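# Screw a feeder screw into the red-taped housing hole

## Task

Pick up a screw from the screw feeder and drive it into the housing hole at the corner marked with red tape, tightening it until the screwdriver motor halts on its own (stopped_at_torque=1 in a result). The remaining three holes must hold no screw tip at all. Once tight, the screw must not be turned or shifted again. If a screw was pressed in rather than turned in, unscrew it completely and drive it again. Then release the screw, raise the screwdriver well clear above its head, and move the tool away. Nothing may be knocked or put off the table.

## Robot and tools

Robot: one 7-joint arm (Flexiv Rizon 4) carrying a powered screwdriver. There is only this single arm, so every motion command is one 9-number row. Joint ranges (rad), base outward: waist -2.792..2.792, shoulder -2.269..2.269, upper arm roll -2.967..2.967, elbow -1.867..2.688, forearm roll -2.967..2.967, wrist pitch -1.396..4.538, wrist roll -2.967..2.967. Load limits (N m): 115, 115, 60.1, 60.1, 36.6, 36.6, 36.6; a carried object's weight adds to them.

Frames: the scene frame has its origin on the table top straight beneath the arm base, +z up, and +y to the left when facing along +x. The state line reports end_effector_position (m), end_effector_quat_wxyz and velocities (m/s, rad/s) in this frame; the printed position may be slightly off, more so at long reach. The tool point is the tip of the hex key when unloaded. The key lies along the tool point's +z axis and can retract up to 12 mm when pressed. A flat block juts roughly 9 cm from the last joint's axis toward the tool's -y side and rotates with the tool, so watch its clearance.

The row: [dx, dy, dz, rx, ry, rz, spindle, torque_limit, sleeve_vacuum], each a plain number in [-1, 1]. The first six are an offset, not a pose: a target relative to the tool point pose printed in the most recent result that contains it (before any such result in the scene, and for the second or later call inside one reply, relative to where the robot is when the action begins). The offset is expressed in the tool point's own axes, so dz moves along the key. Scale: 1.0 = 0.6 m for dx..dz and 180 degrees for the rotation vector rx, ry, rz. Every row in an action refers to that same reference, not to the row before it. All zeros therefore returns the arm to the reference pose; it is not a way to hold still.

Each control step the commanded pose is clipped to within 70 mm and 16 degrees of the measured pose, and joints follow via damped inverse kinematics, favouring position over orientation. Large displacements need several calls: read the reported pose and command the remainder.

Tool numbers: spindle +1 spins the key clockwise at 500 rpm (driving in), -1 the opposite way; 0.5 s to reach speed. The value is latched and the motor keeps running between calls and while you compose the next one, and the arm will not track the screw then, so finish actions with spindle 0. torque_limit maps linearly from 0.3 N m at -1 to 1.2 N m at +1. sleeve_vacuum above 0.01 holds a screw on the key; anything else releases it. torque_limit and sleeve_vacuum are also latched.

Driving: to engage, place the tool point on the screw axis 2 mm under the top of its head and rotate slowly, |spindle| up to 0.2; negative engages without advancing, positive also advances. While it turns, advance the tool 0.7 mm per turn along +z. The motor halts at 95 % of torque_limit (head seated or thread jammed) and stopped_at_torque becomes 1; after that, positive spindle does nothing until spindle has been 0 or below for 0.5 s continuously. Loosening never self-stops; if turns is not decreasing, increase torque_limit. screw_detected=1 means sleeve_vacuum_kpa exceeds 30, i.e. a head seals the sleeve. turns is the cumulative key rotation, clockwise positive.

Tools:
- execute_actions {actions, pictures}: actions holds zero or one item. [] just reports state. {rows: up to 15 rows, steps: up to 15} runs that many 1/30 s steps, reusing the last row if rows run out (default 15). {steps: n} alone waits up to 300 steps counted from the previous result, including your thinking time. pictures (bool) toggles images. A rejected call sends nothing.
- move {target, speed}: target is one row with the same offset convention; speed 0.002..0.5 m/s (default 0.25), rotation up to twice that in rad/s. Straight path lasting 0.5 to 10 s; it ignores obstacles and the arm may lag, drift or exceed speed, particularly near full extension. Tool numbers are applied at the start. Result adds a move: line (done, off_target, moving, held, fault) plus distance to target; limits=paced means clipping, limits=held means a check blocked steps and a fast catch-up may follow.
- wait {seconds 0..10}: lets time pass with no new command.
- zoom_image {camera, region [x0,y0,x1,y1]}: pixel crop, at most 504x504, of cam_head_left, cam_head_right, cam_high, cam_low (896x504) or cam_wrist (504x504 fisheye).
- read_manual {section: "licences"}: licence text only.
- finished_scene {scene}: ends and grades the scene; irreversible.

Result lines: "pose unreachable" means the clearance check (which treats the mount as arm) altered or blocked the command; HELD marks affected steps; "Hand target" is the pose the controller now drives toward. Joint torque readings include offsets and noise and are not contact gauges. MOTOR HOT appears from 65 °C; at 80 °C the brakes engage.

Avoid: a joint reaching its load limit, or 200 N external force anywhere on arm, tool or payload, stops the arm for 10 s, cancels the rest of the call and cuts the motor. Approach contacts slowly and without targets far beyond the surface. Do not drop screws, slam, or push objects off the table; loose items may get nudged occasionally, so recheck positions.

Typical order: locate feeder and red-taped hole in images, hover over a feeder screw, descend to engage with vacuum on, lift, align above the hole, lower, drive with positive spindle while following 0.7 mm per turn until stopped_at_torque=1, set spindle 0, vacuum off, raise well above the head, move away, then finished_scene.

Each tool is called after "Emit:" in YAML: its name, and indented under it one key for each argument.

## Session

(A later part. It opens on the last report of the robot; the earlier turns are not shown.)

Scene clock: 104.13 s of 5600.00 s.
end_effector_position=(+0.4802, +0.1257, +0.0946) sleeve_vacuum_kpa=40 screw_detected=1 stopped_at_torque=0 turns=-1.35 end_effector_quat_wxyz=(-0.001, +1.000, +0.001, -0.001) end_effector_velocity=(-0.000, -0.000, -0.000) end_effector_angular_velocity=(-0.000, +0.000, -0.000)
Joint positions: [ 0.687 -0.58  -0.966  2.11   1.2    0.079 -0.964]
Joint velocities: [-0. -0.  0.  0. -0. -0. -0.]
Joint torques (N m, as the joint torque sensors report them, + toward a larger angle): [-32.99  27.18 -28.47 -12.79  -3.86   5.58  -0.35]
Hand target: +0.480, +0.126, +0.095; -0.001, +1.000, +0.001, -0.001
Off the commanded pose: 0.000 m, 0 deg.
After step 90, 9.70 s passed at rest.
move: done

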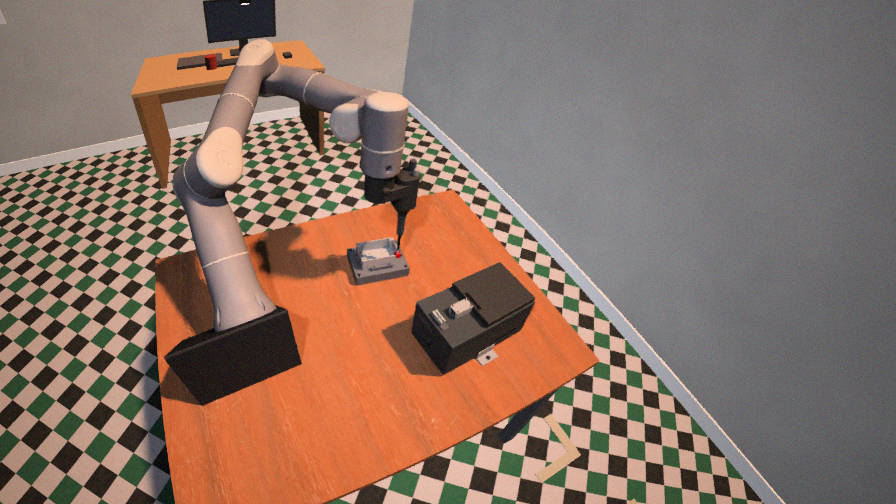

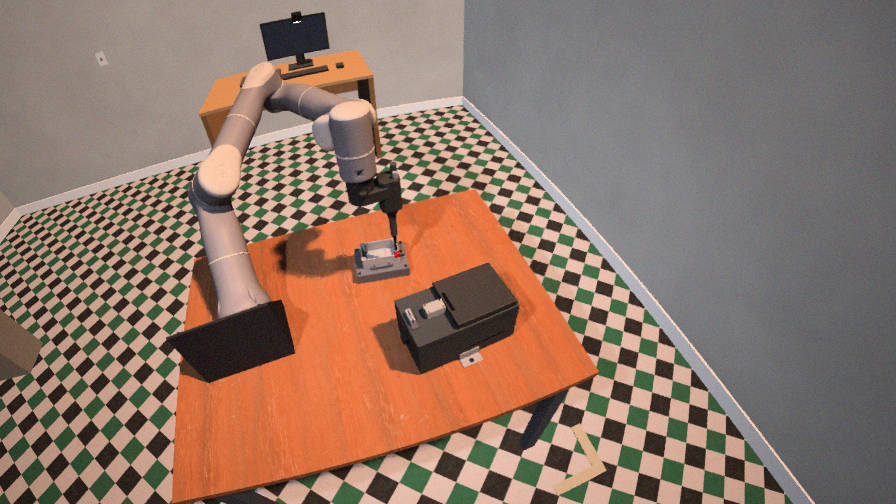

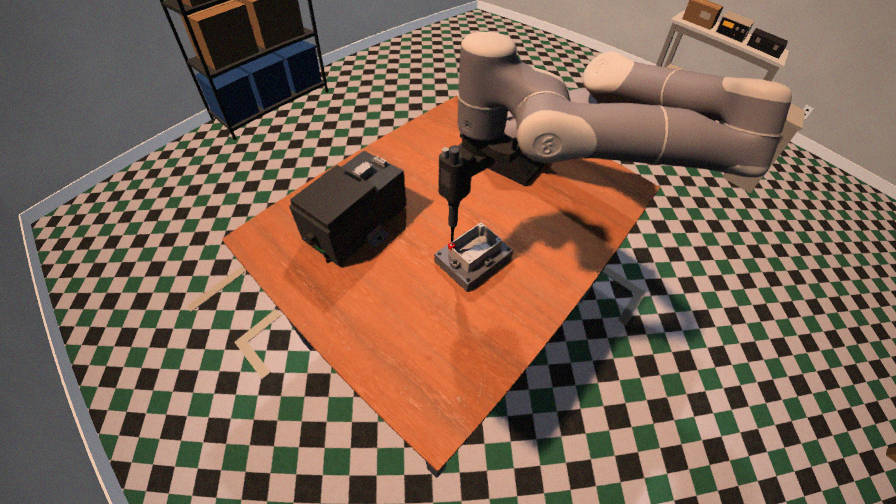

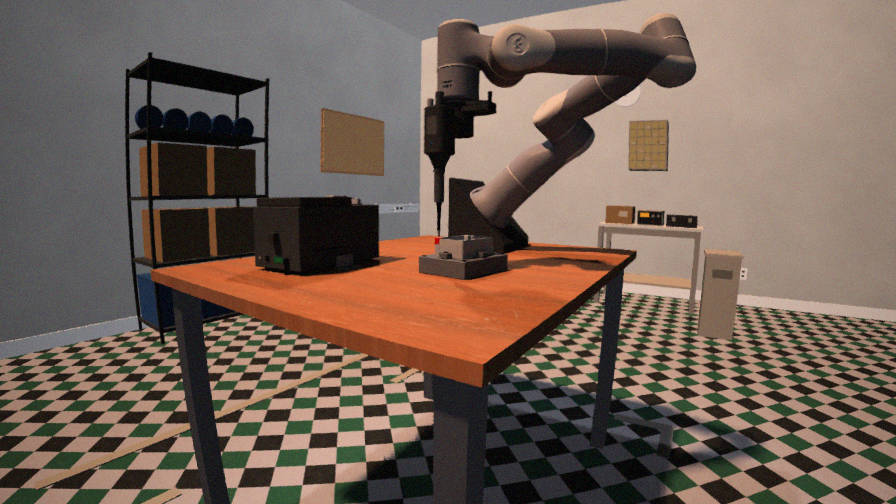

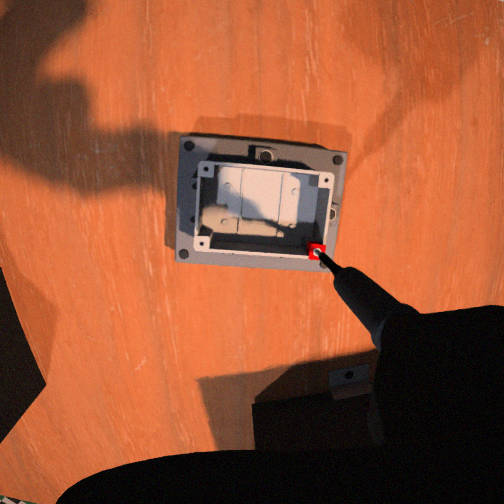

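Emit:
move:
  target: [0,0.0007,0.005,0,0,0,0,0,1]
  speed: 0.01

Emit:
move:
  target: [0,0,0.007,0,0,0,0.2,0,1]
  speed: 0.002

Emit:
execute_actions:
  actions:
    - {"rows":[[0,0,0,0,0,0,0,0,1]],"steps":3}
  pictures: false

Emit:
zoom_image:
  camera: "cam_wrist"
  region: [300,235,340,275]

Emit:
zoom_image:
  camera: "cam_low"
  region: [420,215,460,255]

Emit:
zoom_image:
  camera: "cam_high"
  region: [430,220,470,260]

Scene clock: 118.43 s of 5600.00 s.
end_effector_position=(+0.4802, +0.1254, +0.0916) sleeve_vacuum_kpa=40 screw_detected=1 stopped_at_torque=0 turns=-1.35 end_effector_quat_wxyz=(-0.002, +1.000, +0.001, -0.001) end_effector_velocity=(-0.000, +0.000, +0.000) end_effector_angular_velocity=(+0.000, -0.000, +0.001)
Joint positions: [ 0.689 -0.585 -0.963  2.111  1.207  0.081 -0.966]
Joint velocities: [-0.     0.    -0.     0.     0.     0.    -0.001]
Joint torques (N m, as the joint torque sensors report them, + toward a larger angle): [-34.02  27.5  -28.04 -12.01  -3.76   5.46  -0.23]
Hand target: +0.480, +0.125, +0.092; -0.001, +1.000, +0.001, -0.001
Off the commanded pose: 0.000 m, 0 deg.
After step 90, 10.60 s passed at rest.
move: done

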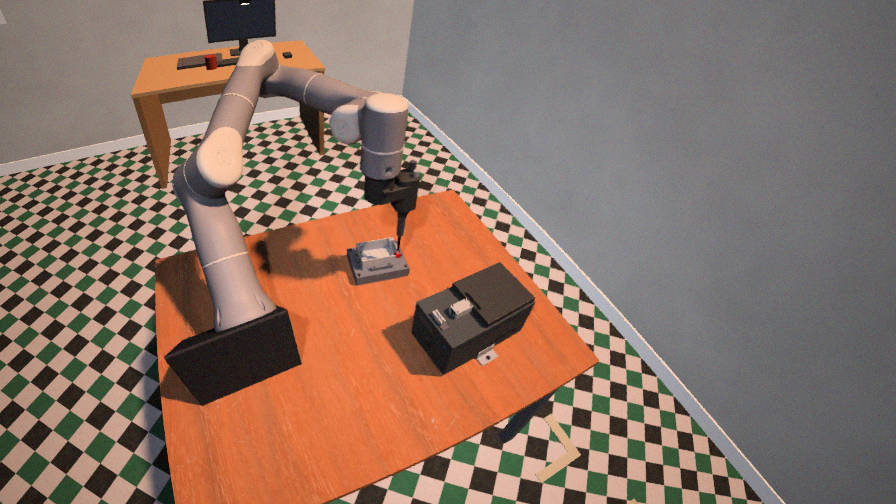

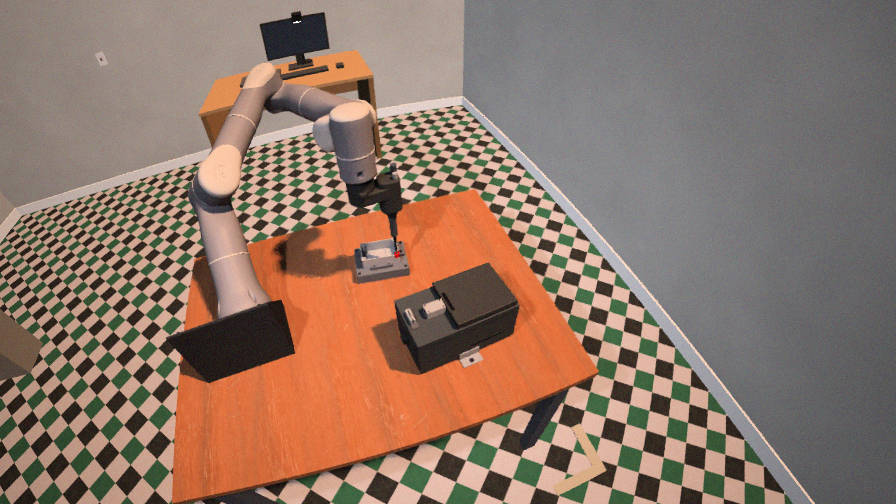

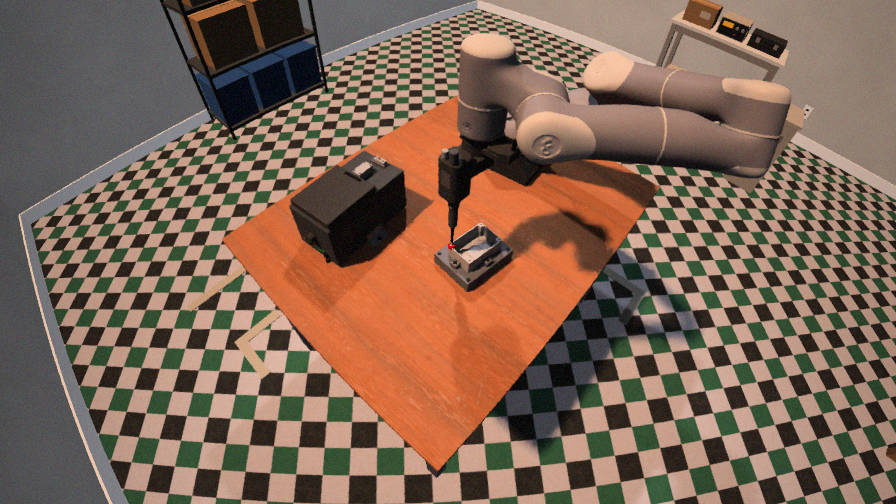

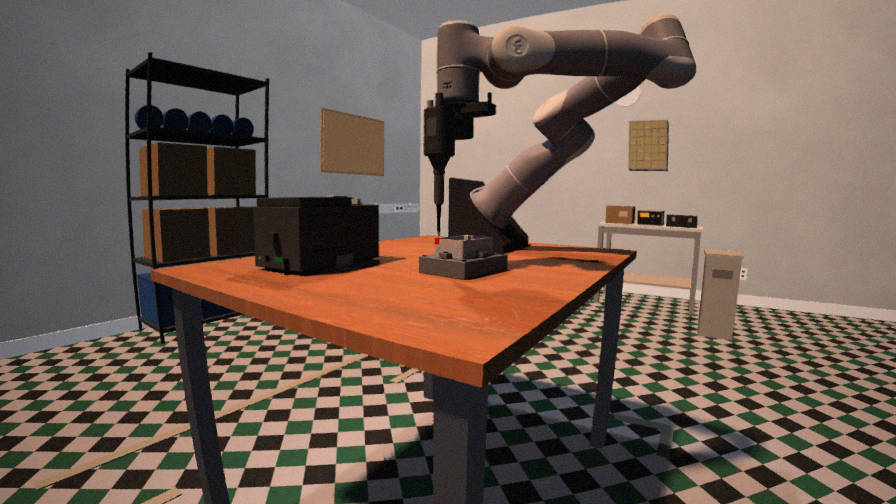

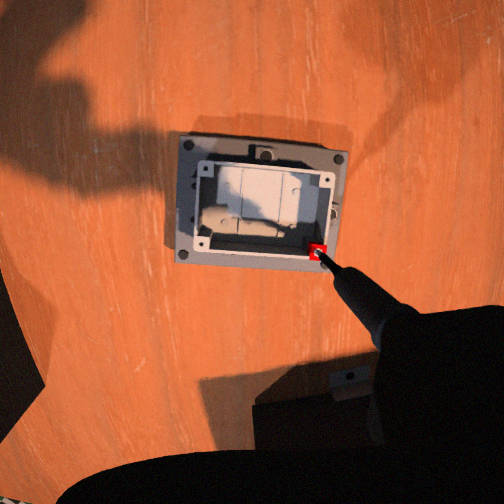

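Scene clock: 120.77 s of 5600.00 s.
end_effector_position=(+0.4802, +0.1253, +0.0877) sleeve_vacuum_kpa=40 screw_detected=1 stopped_at_torque=0 turns=2.48 end_effector_quat_wxyz=(-0.002, +1.000, +0.001, -0.001) end_effector_velocity=(-0.000, -0.000, +0.000) end_effector_angular_velocity=(-0.000, +0.000, -0.001)
Joint positions: [ 0.693 -0.592 -0.96   2.112  1.216  0.083 -0.968]
Joint velocities: [-0.     0.     0.     0.    -0.     0.     0.001]
Joint torques (N m, as the joint torque sensors report them, + toward a larger angle): [-32.26  25.9  -26.68 -11.2   -3.08   5.46  -0.4 ]
Hand target: +0.480, +0.125, +0.087; -0.002, +1.000, +0.001, -0.001
Off the commanded pose: 0.000 m, 0 deg.
move: done

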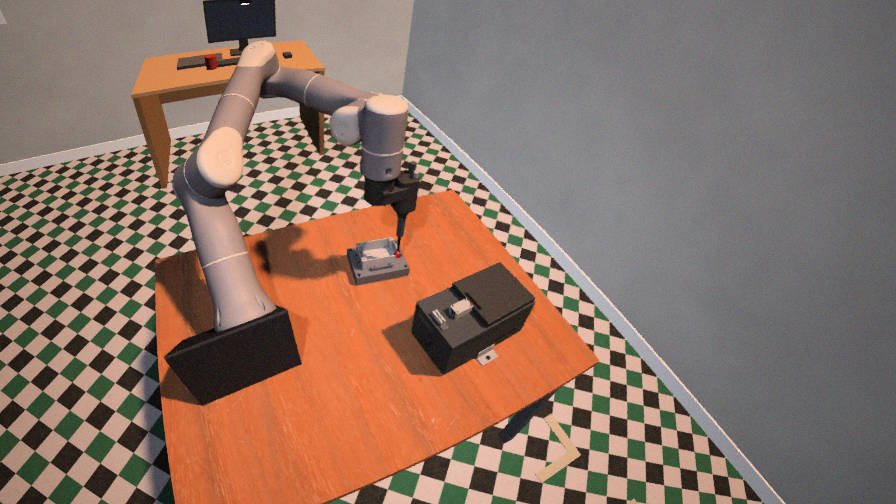

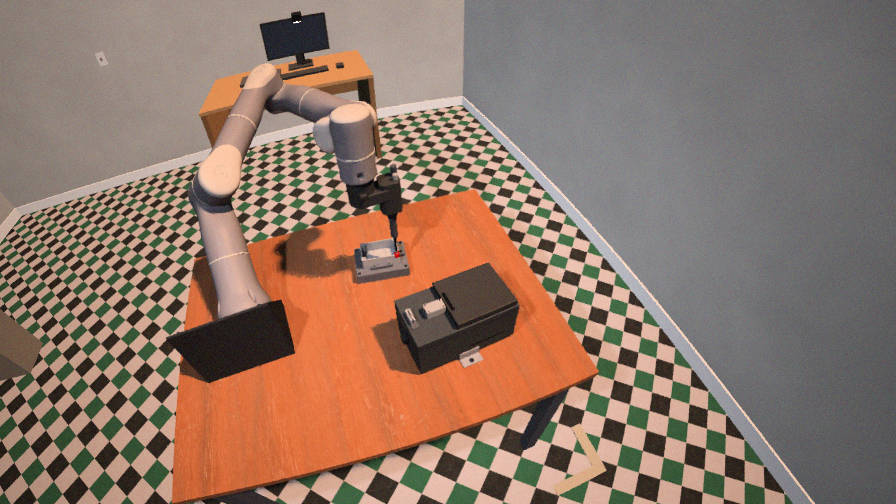

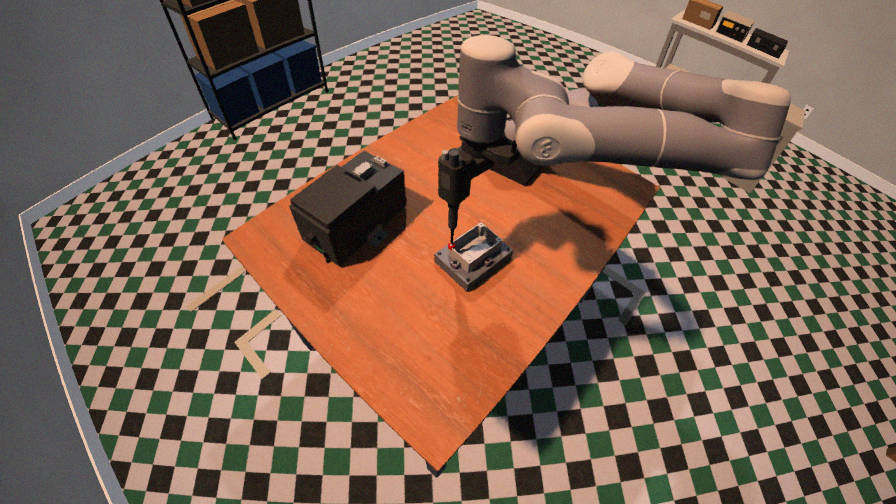

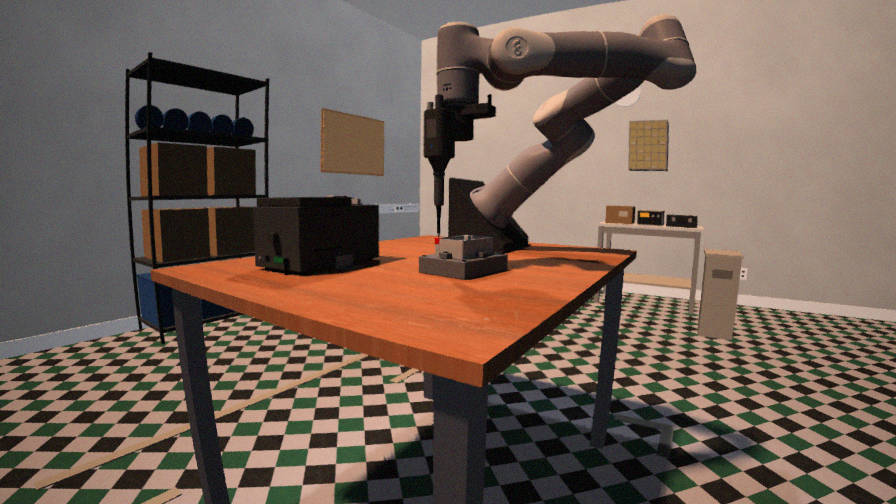

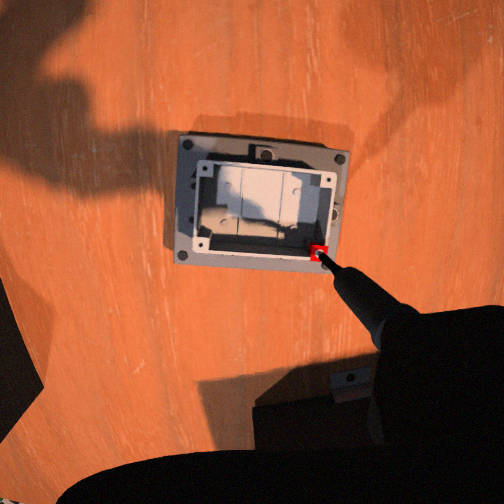

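Scene clock: 120.87 s of 5600.00 s.
end_effector_position=(+0.4803, +0.1252, +0.0878) sleeve_vacuum_kpa=40 screw_detected=1 stopped_at_torque=0 turns=2.48 end_effector_quat_wxyz=(-0.002, +1.000, +0.001, -0.001) end_effector_velocity=(-0.000, -0.000, -0.000) end_effector_angular_velocity=(-0.000, +0.000, -0.000)
Joint positions: [ 0.693 -0.592 -0.961  2.112  1.215  0.083 -0.968]
Joint velocities: [ 0.     0.    -0.     0.    -0.001  0.     0.001]
Joint torques (N m, as the joint torque sensors report them, + toward a larger angle): [-32.89  26.83 -27.09 -12.25  -3.51   5.19   0.09]
Hand target: +0.480, +0.125, +0.088; -0.002, +1.000, +0.001, -0.001
Off the commanded pose: 0.000 m, 0 deg.
Steps of this call (steps 1 to 3: all 3 steps of this action). Readings (end_effector_position | what the end effector reports):
1: (+0.4802, +0.1253, +0.0877) | sleeve_vacuum_kpa=40 screw_detected=1 stopped_at_torque=0 turns=2.48
2: (+0.4802, +0.1253, +0.0878) | sleeve_vacuum_kpa=40 screw_detected=1 stopped_at_torque=0 turns=2.48
3: the state above

Region (300, 235, 340, 275) of cam_wrist's 504x504 image, scaled by 12.600, with more detail than that image has.

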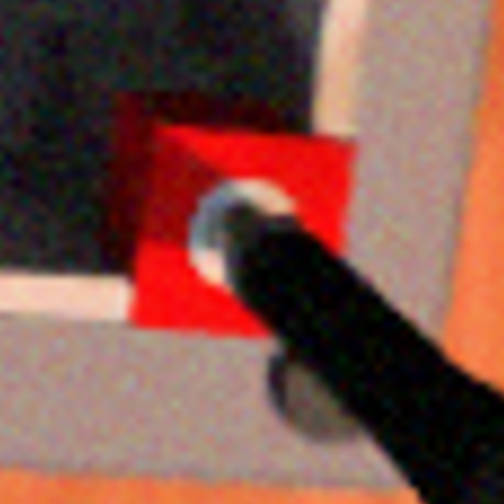

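Region (420, 215, 460, 255) of cam_low's 896x504 image, scaled by 12.600, with more detail than that image has.

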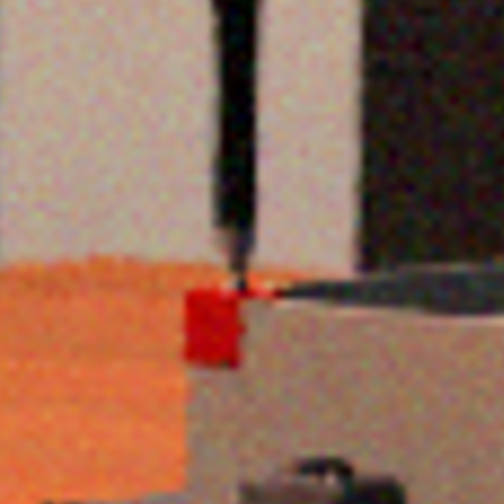

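Region (430, 220, 470, 260) of cam_high's 896x504 image, scaled by 12.600, with more detail than that image has.

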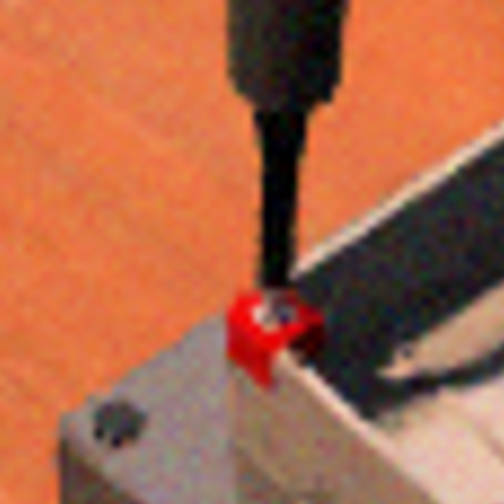

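Going in. ~7 mm to go.

Emit:
move:
  target: [0,0,0.0145,0,0,0,0.32,0,1]
  speed: 0.002

Emit:
execute_actions:
  actions:
    - {"rows":[[0,0,0,0,0,0,0,0,1]],"steps":3}
  pictures: false

Emit:
zoom_image:
  camera: "cam_low"
  region: [420,215,460,255]

Scene clock: 130.73 s of 5600.00 s.
end_effector_position=(+0.4802, +0.1253, +0.0792) sleeve_vacuum_kpa=40 screw_detected=1 stopped_at_torque=1 turns=13.52 end_effector_quat_wxyz=(-0.002, +1.000, +0.001, -0.001) end_effector_velocity=(+0.000, -0.000, +0.000) end_effector_angular_velocity=(+0.000, -0.001, -0.000)
Joint positions: [ 0.703 -0.606 -0.957  2.115  1.235  0.087 -0.973]
Joint velocities: [-0.    -0.    -0.    -0.     0.001 -0.     0.   ]
Joint torques (N m, as the joint torque sensors report them, + toward a larger angle): [-32.45  25.45 -27.13 -11.01  -3.16   5.88  -0.12]
Hand target: +0.480, +0.125, +0.079; -0.002, +1.000, +0.001, -0.001
Off the commanded pose: 0.000 m, 0 deg.
After step 90, 2.30 s passed at rest.
move: done

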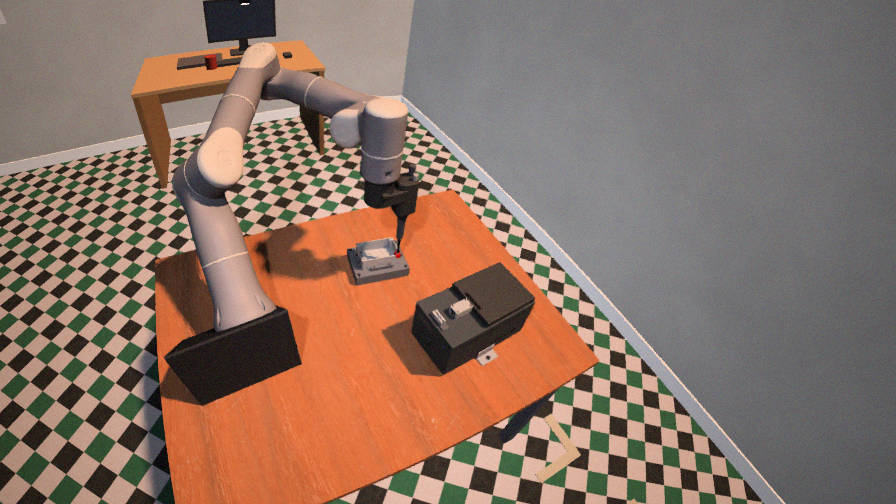

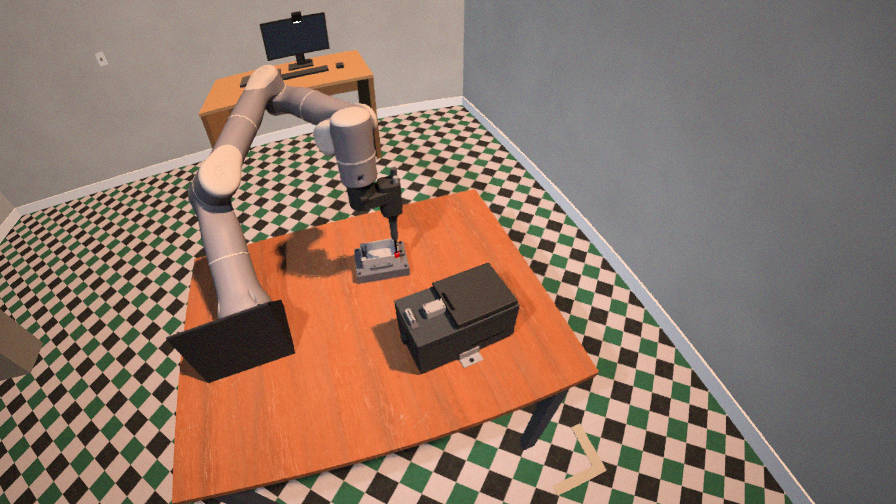

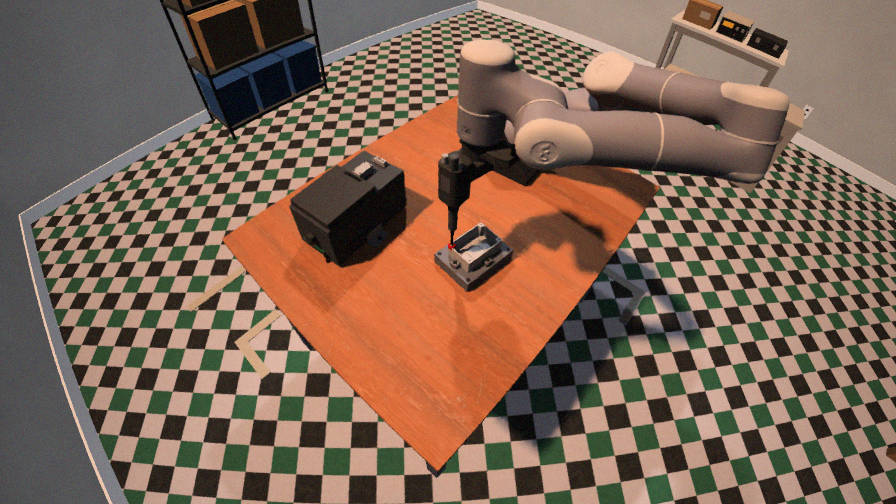

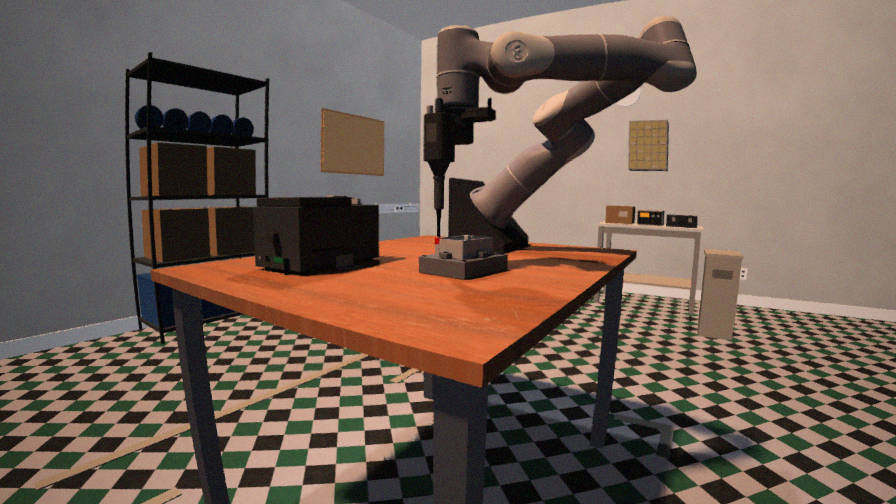

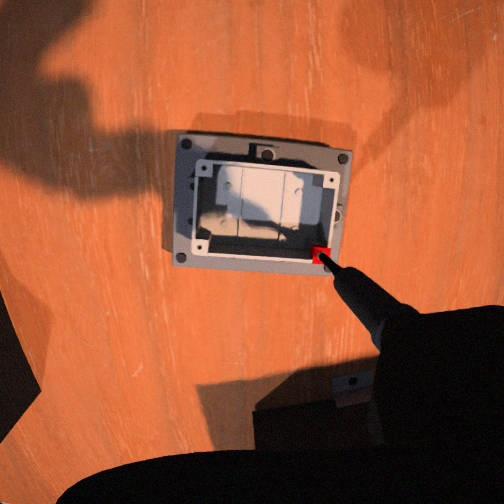

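Scene clock: 130.83 s of 5600.00 s.
end_effector_position=(+0.4802, +0.1253, +0.0794) sleeve_vacuum_kpa=40 screw_detected=1 stopped_at_torque=1 turns=13.52 end_effector_quat_wxyz=(-0.002, +1.000, +0.001, -0.001) end_effector_velocity=(+0.000, +0.000, +0.000) end_effector_angular_velocity=(-0.000, -0.000, +0.000)
Joint positions: [ 0.703 -0.606 -0.957  2.115  1.235  0.087 -0.973]
Joint velocities: [ 0. -0. -0. -0.  0.  0. -0.]
Joint torques (N m, as the joint torque sensors report them, + toward a larger angle): [-33.67  25.96 -27.07 -11.46  -3.51   4.93   0.03]
Hand target: +0.480, +0.125, +0.079; -0.002, +1.000, +0.001, -0.001
Off the commanded pose: 0.000 m, 0 deg.
Steps of this call (steps 1 to 3: all 3 steps of this action). Readings (end_effector_position | what the end effector reports):
1: (+0.4802, +0.1253, +0.0793) | sleeve_vacuum_kpa=40 screw_detected=1 stopped_at_torque=1 turns=13.52
2: (+0.4802, +0.1253, +0.0793) | sleeve_vacuum_kpa=40 screw_detected=1 stopped_at_torque=1 turns=13.52
3: the state above

Region (420, 215, 460, 255) of cam_low's 896x504 image, scaled by 12.600, with more detail than that image has.

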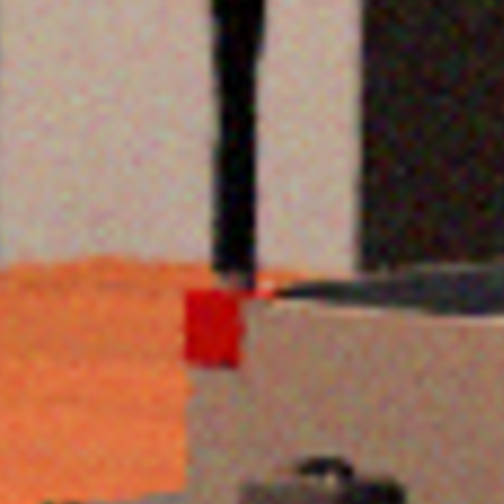

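Emit:
execute_actions:
  actions:
    - {"rows":[[0,0,0,0,0,0,0,0,0]],"steps":8}
  pictures: false

Emit:
move:
  target: [0,0,-0.25,0,0,0,0,0,0]
  speed: 0.12

Emit:
finished_scene:
  scene: 1

Scene clock: 137.57 s of 5600.00 s.
end_effector_position=(+0.4802, +0.1252, +0.0795) sleeve_vacuum_kpa=0 screw_detected=0 stopped_at_torque=1 turns=13.52 end_effector_quat_wxyz=(-0.002, +1.000, +0.001, -0.001) end_effector_velocity=(-0.000, -0.001, +0.000) end_effector_angular_velocity=(-0.001, +0.001, -0.001)
Joint positions: [ 0.703 -0.606 -0.958  2.115  1.235  0.087 -0.973]
Joint velocities: [-0.    -0.    -0.     0.    -0.001  0.     0.001]
Joint torques (N m, as the joint torque sensors report them, + toward a larger angle): [-33.87  26.53 -27.25 -11.47  -3.71   5.32   0.21]
Hand target: +0.480, +0.125, +0.079; -0.002, +1.000, +0.001, -0.001
Off the commanded pose: 0.000 m, 0 deg.
Steps of this call (steps 1 to 90: nothing new was sent; then 3.47 s passed at rest; steps 91 to 98: all 8 steps of this action). Readings (end_effector_position | what the end effector reports):
91: (+0.4802, +0.1253, +0.0794) | sleeve_vacuum_kpa=0 screw_detected=0 stopped_at_torque=1 turns=13.52
92: (+0.4802, +0.1252, +0.0794) | sleeve_vacuum_kpa=0 screw_detected=0 stopped_at_torque=1 turns=13.52
94: (+0.4802, +0.1252, +0.0795) | sleeve_vacuum_kpa=0 screw_detected=0 stopped_at_torque=1 turns=13.52
98: the state above

Scene clock: 139.33 s of 5600.00 s.
end_effector_position=(+0.4802, +0.1249, +0.2299) sleeve_vacuum_kpa=0 screw_detected=0 stopped_at_torque=1 turns=13.52 end_effector_quat_wxyz=(-0.001, +1.000, +0.001, -0.001) end_effector_velocity=(-0.000, +0.000, -0.000) end_effector_angular_velocity=(+0.001, +0.000, -0.001)
Joint positions: [ 0.578 -0.445 -1.098  1.994  0.967 -0.104 -0.904]
Joint velocities: [ 0.     0.     0.     0.001  0.    -0.     0.001]
Joint torques (N m, as the joint torque sensors report them, + toward a larger angle): [-31.79  26.45 -26.79 -19.74  -3.65   5.15   0.2 ]
Hand target: +0.480, +0.125, +0.230; -0.001, +1.000, +0.001, -0.001
Off the commanded pose: 0.001 m, 0 deg.
move: done

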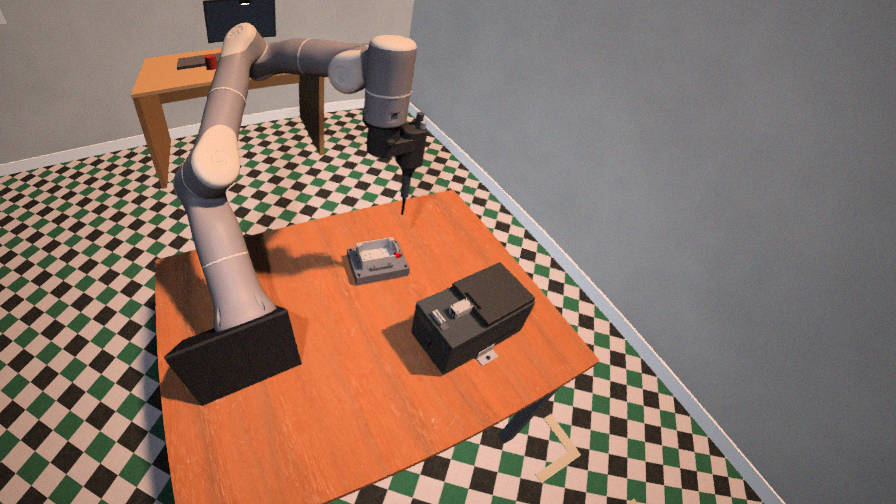

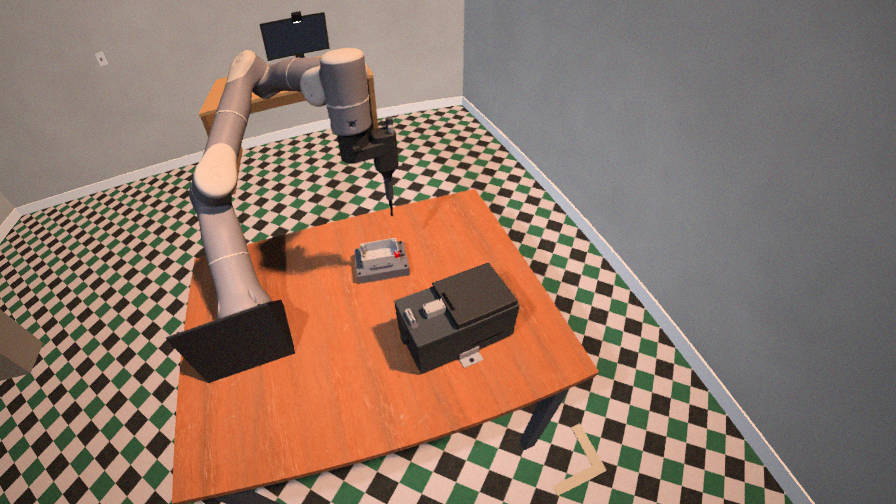

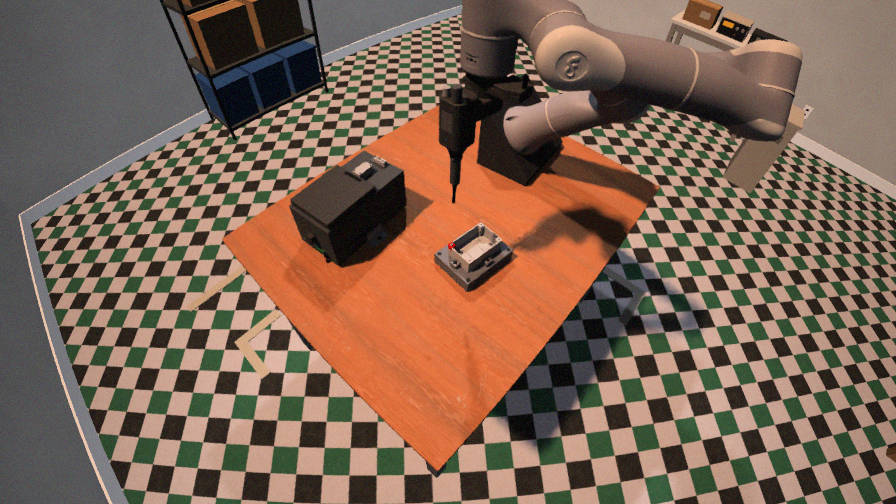

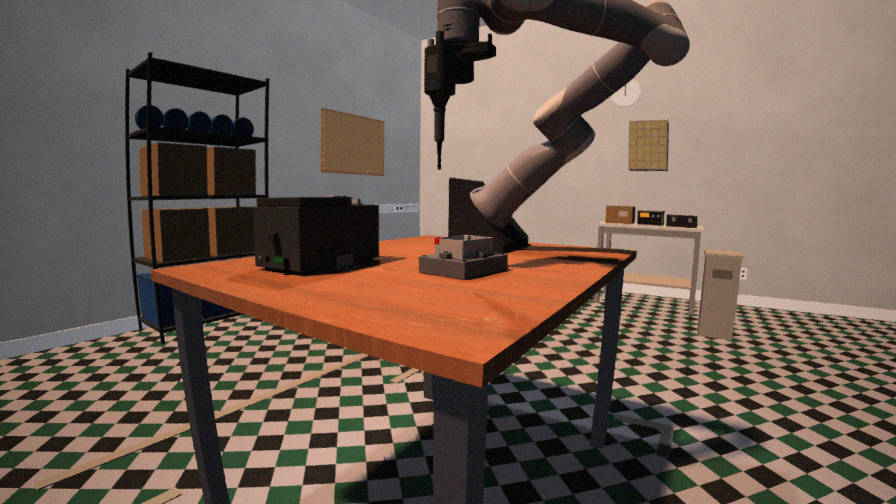

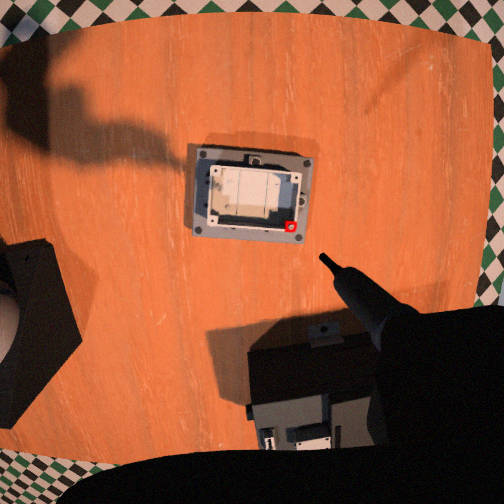

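The scene is finished: the task was done.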